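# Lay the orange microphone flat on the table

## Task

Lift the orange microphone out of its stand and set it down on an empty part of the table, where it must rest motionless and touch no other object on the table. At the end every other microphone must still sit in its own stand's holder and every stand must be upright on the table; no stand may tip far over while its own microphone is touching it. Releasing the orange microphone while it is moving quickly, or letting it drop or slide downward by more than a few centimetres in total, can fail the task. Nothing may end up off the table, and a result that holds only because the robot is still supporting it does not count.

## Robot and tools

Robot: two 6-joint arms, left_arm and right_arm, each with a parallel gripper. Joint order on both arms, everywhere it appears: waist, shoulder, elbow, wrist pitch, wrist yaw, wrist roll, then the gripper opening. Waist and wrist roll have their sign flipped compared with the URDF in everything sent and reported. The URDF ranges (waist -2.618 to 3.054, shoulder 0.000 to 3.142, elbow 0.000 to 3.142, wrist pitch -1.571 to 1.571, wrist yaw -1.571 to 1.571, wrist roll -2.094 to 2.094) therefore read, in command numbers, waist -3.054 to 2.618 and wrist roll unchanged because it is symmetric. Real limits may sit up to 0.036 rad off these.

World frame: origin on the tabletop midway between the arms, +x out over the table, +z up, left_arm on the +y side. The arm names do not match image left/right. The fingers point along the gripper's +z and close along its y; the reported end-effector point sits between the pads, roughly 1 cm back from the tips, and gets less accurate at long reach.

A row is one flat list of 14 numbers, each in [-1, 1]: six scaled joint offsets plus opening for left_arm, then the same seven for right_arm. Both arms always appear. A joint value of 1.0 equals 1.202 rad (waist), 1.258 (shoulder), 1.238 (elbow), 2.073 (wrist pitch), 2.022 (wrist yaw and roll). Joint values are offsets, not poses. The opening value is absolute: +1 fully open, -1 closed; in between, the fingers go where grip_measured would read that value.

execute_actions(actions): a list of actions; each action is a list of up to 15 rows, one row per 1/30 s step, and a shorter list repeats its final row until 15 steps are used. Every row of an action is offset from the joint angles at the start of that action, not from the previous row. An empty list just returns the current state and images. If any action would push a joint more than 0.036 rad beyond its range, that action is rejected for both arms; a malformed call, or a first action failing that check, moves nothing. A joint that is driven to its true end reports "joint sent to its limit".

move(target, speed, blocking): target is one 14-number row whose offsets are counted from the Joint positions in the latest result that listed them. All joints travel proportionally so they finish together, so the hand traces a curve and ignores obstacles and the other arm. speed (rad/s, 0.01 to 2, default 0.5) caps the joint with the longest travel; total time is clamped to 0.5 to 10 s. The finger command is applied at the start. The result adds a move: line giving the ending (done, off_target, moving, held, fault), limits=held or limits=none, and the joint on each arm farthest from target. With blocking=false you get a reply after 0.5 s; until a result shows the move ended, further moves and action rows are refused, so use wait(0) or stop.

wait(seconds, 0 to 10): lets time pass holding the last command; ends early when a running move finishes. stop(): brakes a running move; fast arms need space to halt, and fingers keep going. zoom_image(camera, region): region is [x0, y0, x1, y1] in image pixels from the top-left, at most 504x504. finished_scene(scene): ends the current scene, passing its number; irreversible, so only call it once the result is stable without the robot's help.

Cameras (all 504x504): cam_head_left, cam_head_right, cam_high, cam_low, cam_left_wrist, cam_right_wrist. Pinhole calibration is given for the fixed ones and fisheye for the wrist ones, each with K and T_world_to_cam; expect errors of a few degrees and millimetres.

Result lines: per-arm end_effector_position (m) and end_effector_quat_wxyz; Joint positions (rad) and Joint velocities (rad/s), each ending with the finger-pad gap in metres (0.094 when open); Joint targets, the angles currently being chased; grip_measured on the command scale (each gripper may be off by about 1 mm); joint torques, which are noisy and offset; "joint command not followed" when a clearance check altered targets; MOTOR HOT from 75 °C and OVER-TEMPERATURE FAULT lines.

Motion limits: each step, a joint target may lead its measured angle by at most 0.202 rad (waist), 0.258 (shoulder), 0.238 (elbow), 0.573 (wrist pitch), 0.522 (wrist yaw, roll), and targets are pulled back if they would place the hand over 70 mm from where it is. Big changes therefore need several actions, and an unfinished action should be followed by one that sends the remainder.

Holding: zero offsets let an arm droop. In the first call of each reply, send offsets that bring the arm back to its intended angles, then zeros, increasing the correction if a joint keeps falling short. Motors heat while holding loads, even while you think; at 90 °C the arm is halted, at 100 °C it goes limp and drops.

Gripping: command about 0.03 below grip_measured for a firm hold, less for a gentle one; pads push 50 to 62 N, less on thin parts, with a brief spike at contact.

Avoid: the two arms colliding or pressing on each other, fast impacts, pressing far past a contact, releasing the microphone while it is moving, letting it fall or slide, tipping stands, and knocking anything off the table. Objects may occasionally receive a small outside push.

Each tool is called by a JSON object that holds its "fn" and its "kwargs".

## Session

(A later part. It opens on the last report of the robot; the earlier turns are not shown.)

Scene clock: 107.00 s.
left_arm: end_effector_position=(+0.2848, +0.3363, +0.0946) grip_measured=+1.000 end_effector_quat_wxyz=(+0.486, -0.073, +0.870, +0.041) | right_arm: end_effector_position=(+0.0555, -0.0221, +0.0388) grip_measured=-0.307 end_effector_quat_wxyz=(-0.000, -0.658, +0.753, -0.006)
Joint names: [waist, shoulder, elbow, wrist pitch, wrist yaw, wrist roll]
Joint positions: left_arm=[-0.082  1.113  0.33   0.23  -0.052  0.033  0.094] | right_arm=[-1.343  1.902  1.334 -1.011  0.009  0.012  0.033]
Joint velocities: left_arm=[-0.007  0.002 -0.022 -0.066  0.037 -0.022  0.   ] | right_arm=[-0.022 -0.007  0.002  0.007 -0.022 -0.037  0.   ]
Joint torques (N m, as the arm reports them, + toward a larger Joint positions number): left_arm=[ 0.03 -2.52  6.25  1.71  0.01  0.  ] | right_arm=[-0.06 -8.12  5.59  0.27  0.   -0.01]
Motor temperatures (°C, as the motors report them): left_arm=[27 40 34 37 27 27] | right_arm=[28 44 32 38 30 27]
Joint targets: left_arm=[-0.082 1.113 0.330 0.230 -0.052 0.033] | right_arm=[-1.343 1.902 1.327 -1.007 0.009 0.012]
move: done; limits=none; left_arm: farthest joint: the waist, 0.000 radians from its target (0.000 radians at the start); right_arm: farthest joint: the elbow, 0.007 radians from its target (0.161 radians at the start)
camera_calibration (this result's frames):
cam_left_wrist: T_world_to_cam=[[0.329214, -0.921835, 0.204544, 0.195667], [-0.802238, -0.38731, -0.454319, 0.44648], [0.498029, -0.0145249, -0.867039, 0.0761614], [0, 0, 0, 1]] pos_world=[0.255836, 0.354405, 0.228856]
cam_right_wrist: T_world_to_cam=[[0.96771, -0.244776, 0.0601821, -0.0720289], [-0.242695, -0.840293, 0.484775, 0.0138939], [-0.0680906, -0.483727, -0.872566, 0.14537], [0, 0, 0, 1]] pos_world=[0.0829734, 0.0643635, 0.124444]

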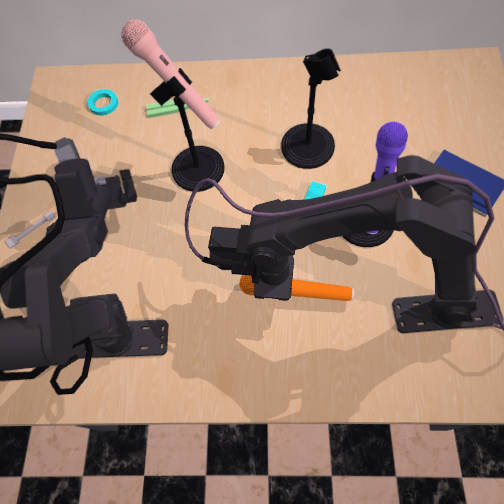

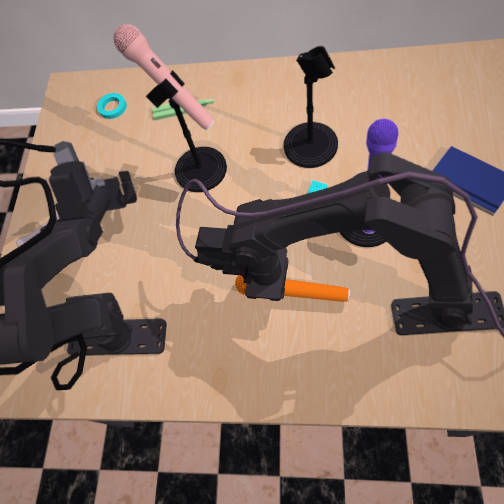

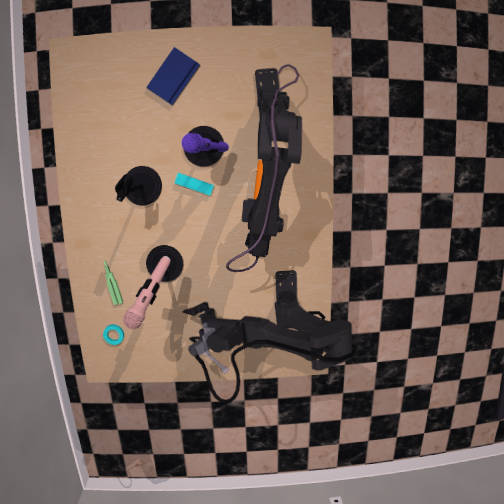

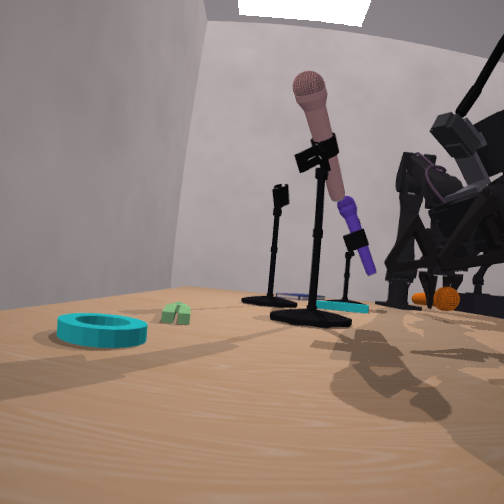

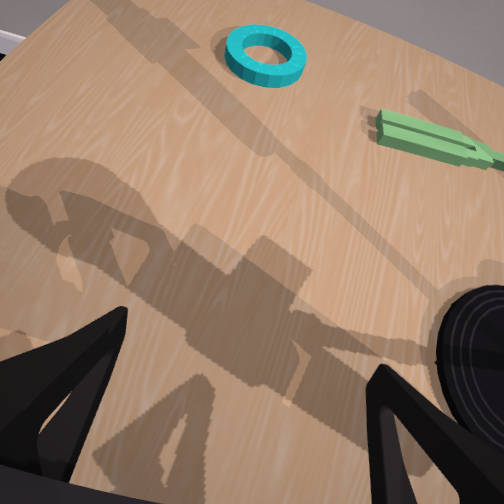

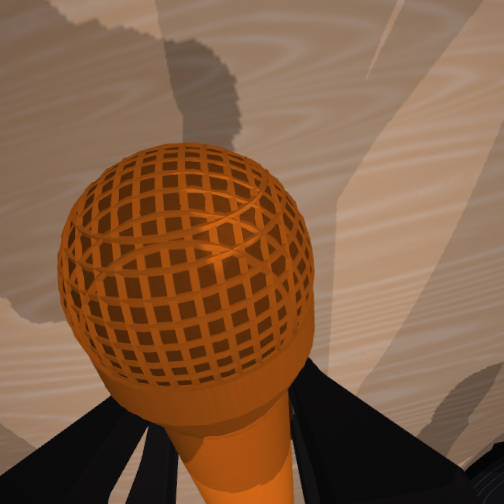

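{"fn": "move", "kwargs": {"target": [0,0,0,0,0,0,1, 0,0,-0.025,0.015,0,0,-0.5], "speed": 0.1}}

{"fn": "move", "kwargs": {"target": [0,0,0,0,0,0,1, 0,0,0,0,0,0,0.3]}}

{"fn": "move", "kwargs": {"target": [0,0,0,0,0,0,1, 0,0,0.25,-0.15,0,0,0.3]}}

Scene clock: 110.47 s.
left_arm: end_effector_position=(+0.2848, +0.3363, +0.0946) grip_measured=+1.000 end_effector_quat_wxyz=(+0.486, -0.073, +0.870, +0.041) | right_arm: end_effector_position=(+0.0553, -0.0234, +0.0332) grip_measured=-0.307 end_effector_quat_wxyz=(+0.001, -0.658, +0.753, -0.005)
Joint names: [waist, shoulder, elbow, wrist pitch, wrist yaw, wrist roll]
Joint positions: left_arm=[-0.082  1.113  0.33   0.23  -0.052  0.033  0.094] | right_arm=[-1.343  1.902  1.311 -0.986  0.009  0.012  0.033]
Joint velocities: left_arm=[ 0.017 -0.002 -0.017  0.051  0.037 -0.007  0.   ] | right_arm=[ 0.002  0.017  0.007 -0.037  0.051 -0.037 -0.001]
Joint torques (N m, as the arm reports them, + toward a larger Joint positions number): left_arm=[ 0.02 -2.51  6.26  1.71  0.02  0.  ] | right_arm=[-0.07 -8.06  5.5   0.3   0.01 -0.01]
Motor temperatures (°C, as the motors report them): left_arm=[27 39 34 37 27 27] | right_arm=[28 43 32 37 30 27]
Joint targets: left_arm=[-0.082 1.113 0.330 0.230 -0.052 0.033] | right_arm=[-1.343 1.902 1.303 -0.981 0.009 0.012]
move: done; limits=none; left_arm: farthest joint: the waist, 0.000 radians from its target (0.000 radians at the start); right_arm: farthest joint: the elbow, 0.008 radians from its target (0.031 radians at the start)
camera_calibration (this result's frames):
cam_left_wrist: T_world_to_cam=[[0.329214, -0.921835, 0.204544, 0.195667], [-0.802238, -0.38731, -0.454319, 0.44648], [0.498029, -0.0145249, -0.867039, 0.0761614], [0, 0, 0, 1]] pos_world=[0.255836, 0.354405, 0.228856]
cam_right_wrist: T_world_to_cam=[[0.967687, -0.244935, 0.0599137, -0.0718182], [-0.242884, -0.841571, 0.482458, 0.0155216], [-0.0677491, -0.481421, -0.873867, 0.139985], [0, 0, 0, 1]] pos_world=[0.0827513, 0.0628634, 0.119143]

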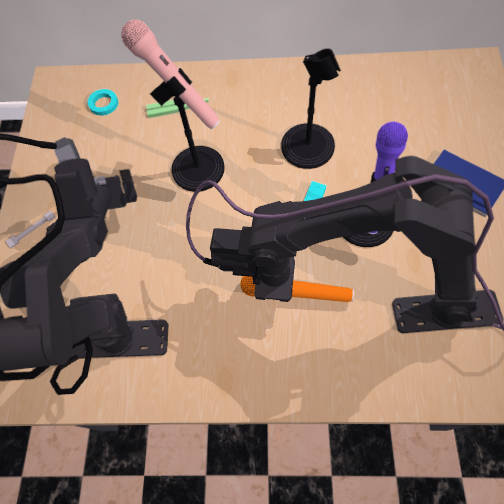

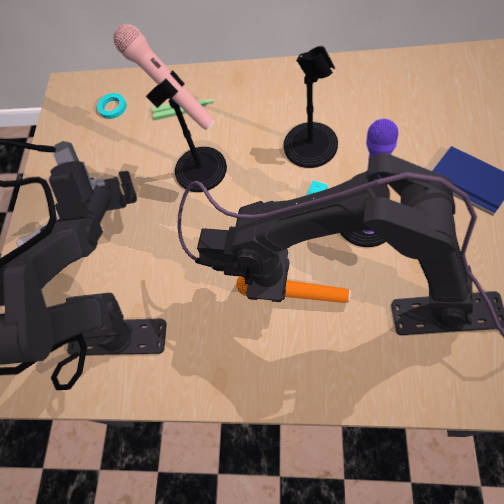

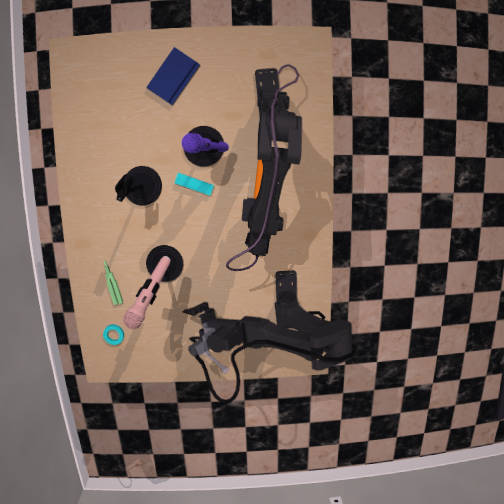

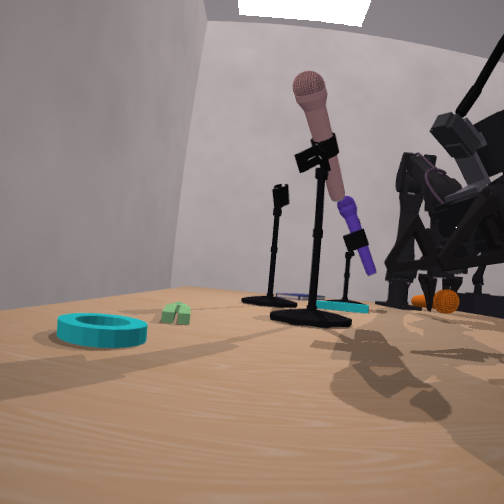

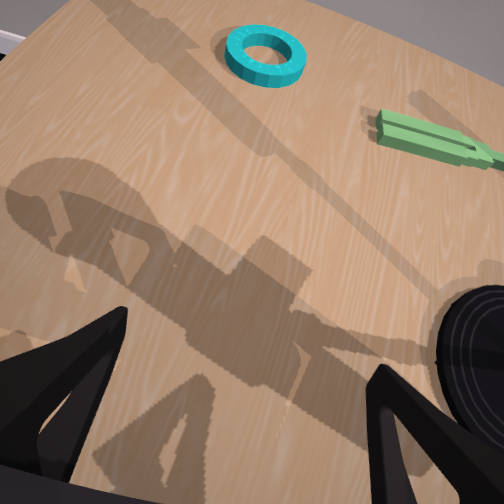

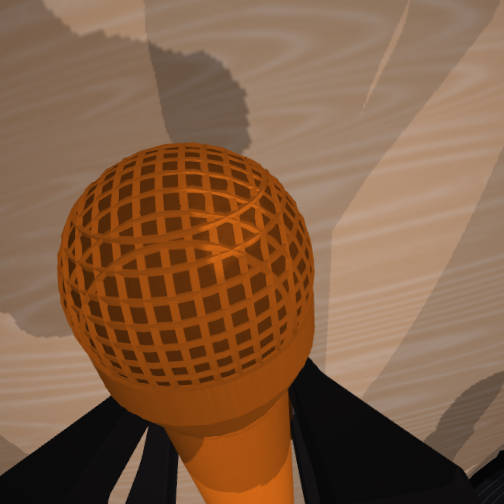

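Scene clock: 110.97 s.
left_arm: end_effector_position=(+0.2848, +0.3363, +0.0946) grip_measured=+1.000 end_effector_quat_wxyz=(+0.486, -0.073, +0.870, +0.041) | right_arm: end_effector_position=(+0.0553, -0.0234, +0.0332) grip_measured=+0.298 end_effector_quat_wxyz=(+0.001, -0.658, +0.753, -0.005)
Joint names: [waist, shoulder, elbow, wrist pitch, wrist yaw, wrist roll]
Joint positions: left_arm=[-0.082  1.113  0.33   0.23  -0.052  0.033  0.094] | right_arm=[-1.343  1.902  1.311 -0.986  0.009  0.012  0.061]
Joint velocities: left_arm=[ 0.017 -0.002  0.002  0.022 -0.007 -0.037  0.   ] | right_arm=[-0.017 -0.002  0.002  0.051  0.007 -0.037 -0.001]
Joint torques (N m, as the arm reports them, + toward a larger Joint positions number): left_arm=[ 0.02 -2.52  6.25  1.7   0.01  0.  ] | right_arm=[-0.06 -8.04  6.15  0.25  0.   -0.01]
Motor temperatures (°C, as the motors report them): left_arm=[27 39 34 37 27 27] | right_arm=[28 43 32 37 30 27]
Joint targets: left_arm=[-0.082 1.113 0.330 0.230 -0.052 0.033] | right_arm=[-1.343 1.902 1.311 -0.985 0.009 0.012]
move: done; limits=none; left_arm: farthest joint: the waist, 0.000 radians from its target (0.000 radians at the start); right_arm: farthest joint: the waist, 0.000 radians from its target (0.000 radians at the start)
camera_calibration (this result's frames):
cam_left_wrist: T_world_to_cam=[[0.329214, -0.921835, 0.204544, 0.195667], [-0.802238, -0.38731, -0.454319, 0.44648], [0.498029, -0.0145249, -0.867039, 0.0761614], [0, 0, 0, 1]] pos_world=[0.255836, 0.354405, 0.228856]
cam_right_wrist: T_world_to_cam=[[0.967687, -0.244935, 0.0599137, -0.0718182], [-0.242884, -0.841571, 0.482458, 0.0155216], [-0.0677491, -0.481421, -0.873867, 0.139985], [0, 0, 0, 1]] pos_world=[0.0827513, 0.0628634, 0.119143]

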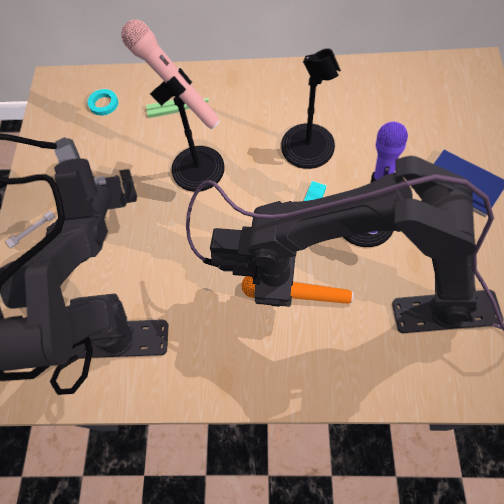

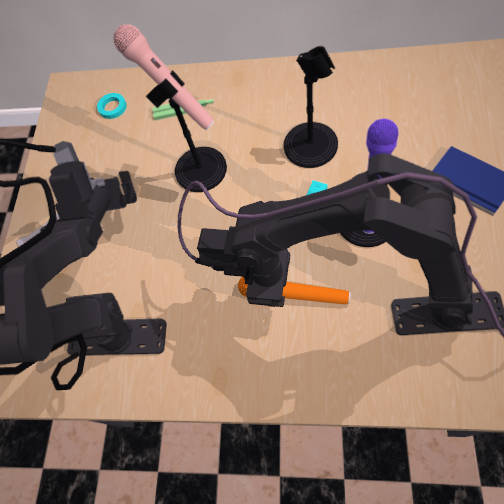

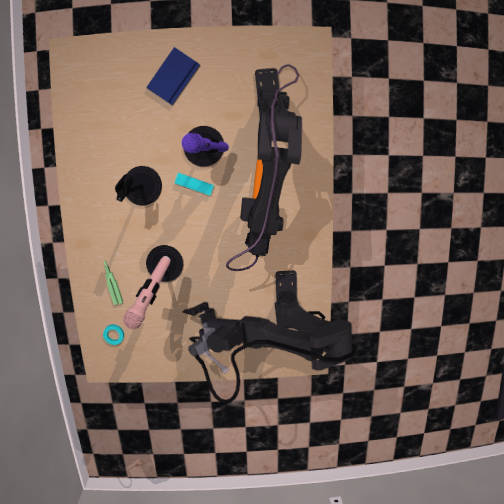

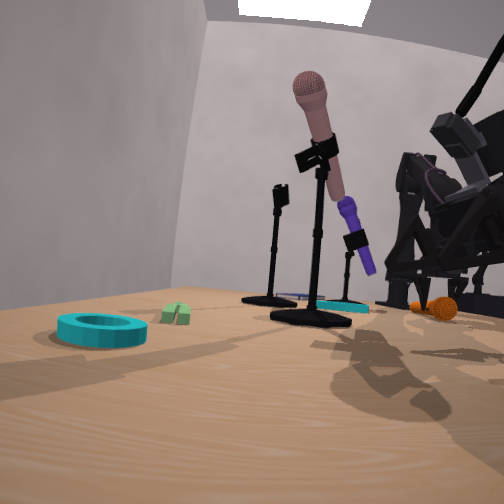

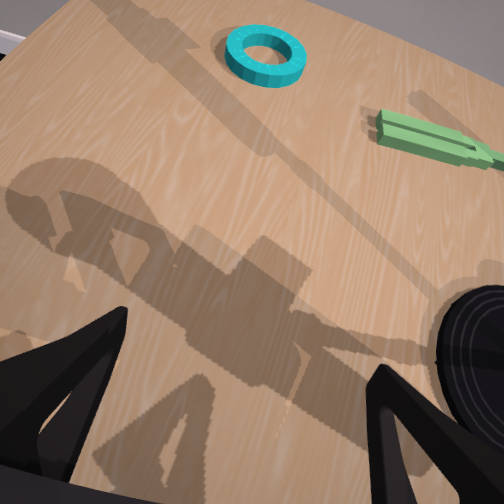

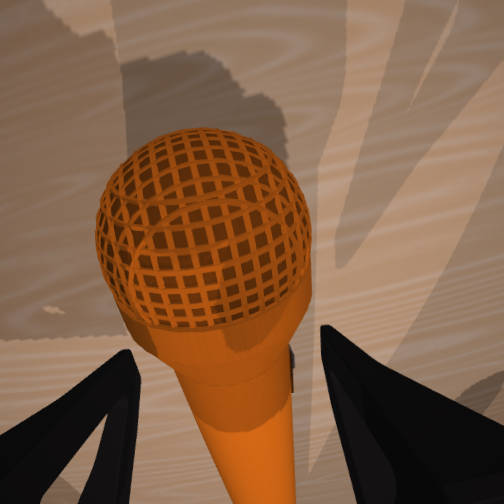

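Scene clock: 112.37 s.
left_arm: end_effector_position=(+0.2848, +0.3363, +0.0946) grip_measured=+1.000 end_effector_quat_wxyz=(+0.486, -0.073, +0.870, +0.041) | right_arm: end_effector_position=(+0.0573, -0.0097, +0.1053) grip_measured=+0.298 end_effector_quat_wxyz=(-0.001, -0.658, +0.753, -0.007)
Joint names: [waist, shoulder, elbow, wrist pitch, wrist yaw, wrist roll]
Joint positions: left_arm=[-0.082  1.113  0.33   0.23  -0.052  0.033  0.094] | right_arm=[-1.343  1.902  1.604 -1.283  0.009  0.012  0.061]
Joint velocities: left_arm=[ 0.012  0.002 -0.022 -0.051 -0.037  0.007  0.   ] | right_arm=[-0.007  0.002  0.012  0.051  0.037  0.051  0.001]
Joint torques (N m, as the arm reports them, + toward a larger Joint positions number): left_arm=[ 0.04 -2.53  6.24  1.7   0.01  0.  ] | right_arm=[-0.06 -8.33  7.84  0.12  0.01 -0.01]
Motor temperatures (°C, as the motors report them): left_arm=[27 39 34 37 27 27] | right_arm=[28 43 32 37 30 27]
Joint targets: left_arm=[-0.082 1.113 0.330 0.230 -0.052 0.033] | right_arm=[-1.343 1.902 1.620 -1.296 0.009 0.012]
move: done; limits=none; left_arm: farthest joint: the waist, 0.000 radians from its target (0.000 radians at the start); right_arm: farthest joint: the elbow, 0.017 radians from its target (0.310 radians at the start)
camera_calibration (this result's frames):
cam_left_wrist: T_world_to_cam=[[0.329214, -0.921835, 0.204544, 0.195667], [-0.802238, -0.38731, -0.454319, 0.44648], [0.498029, -0.0145249, -0.867039, 0.0761614], [0, 0, 0, 1]] pos_world=[0.255836, 0.354405, 0.228856]
cam_right_wrist: T_world_to_cam=[[0.967727, -0.244662, 0.0603735, -0.0747958], [-0.242559, -0.839377, 0.486427, -0.00768105], [-0.0683342, -0.485373, -0.871633, 0.20938], [0, 0, 0, 1]] pos_world=[0.0848266, 0.0768802, 0.190754]

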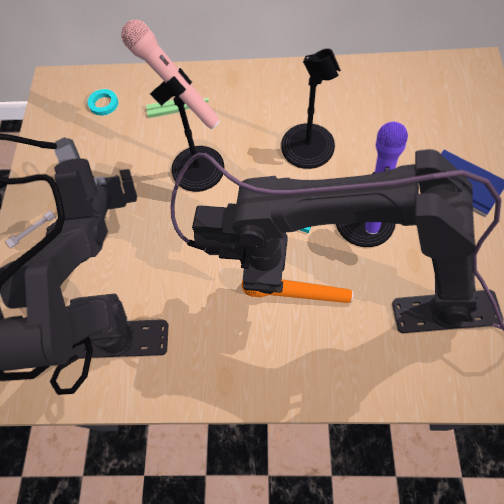

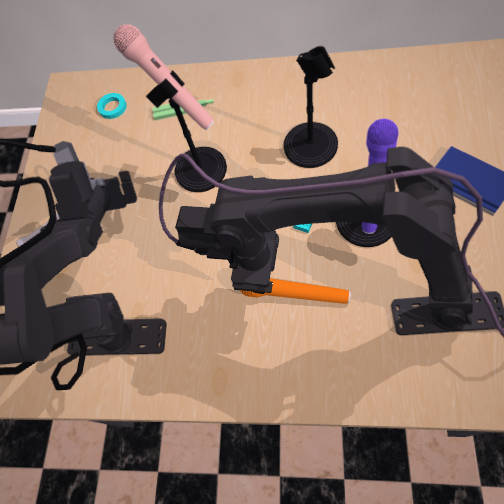

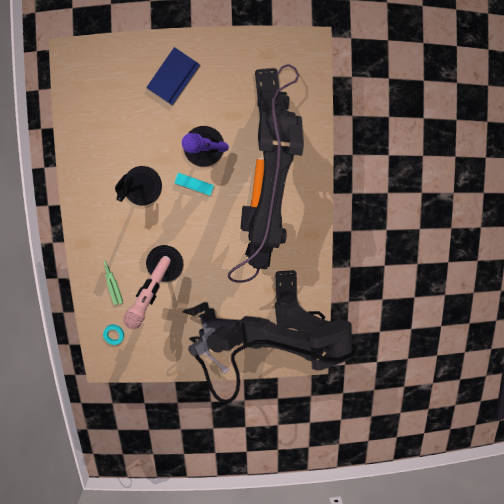

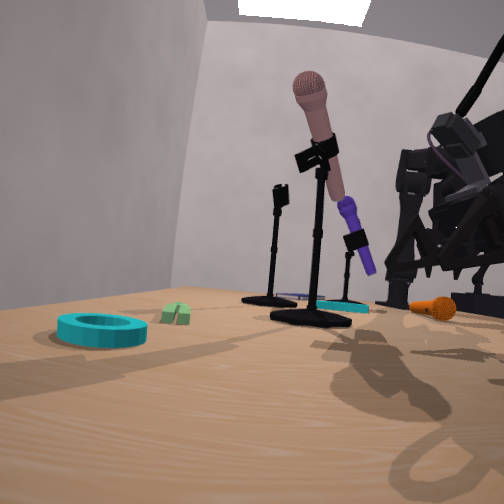

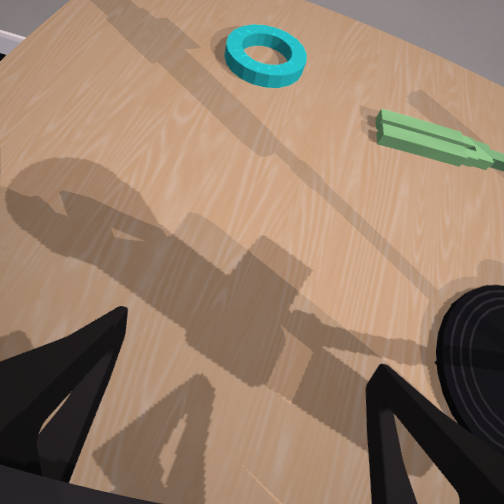

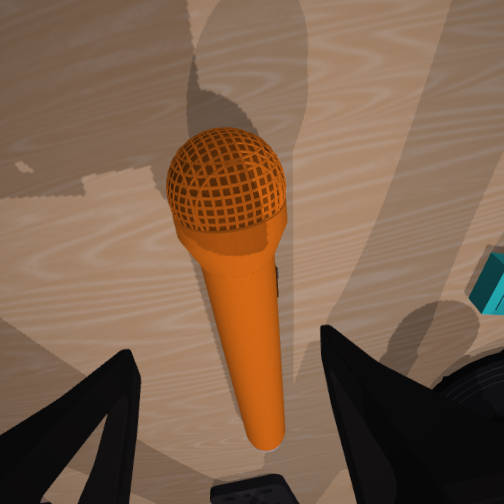

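{"fn": "finished_scene", "kwargs": {"scene": 2}}

The scene is finished: the task was done.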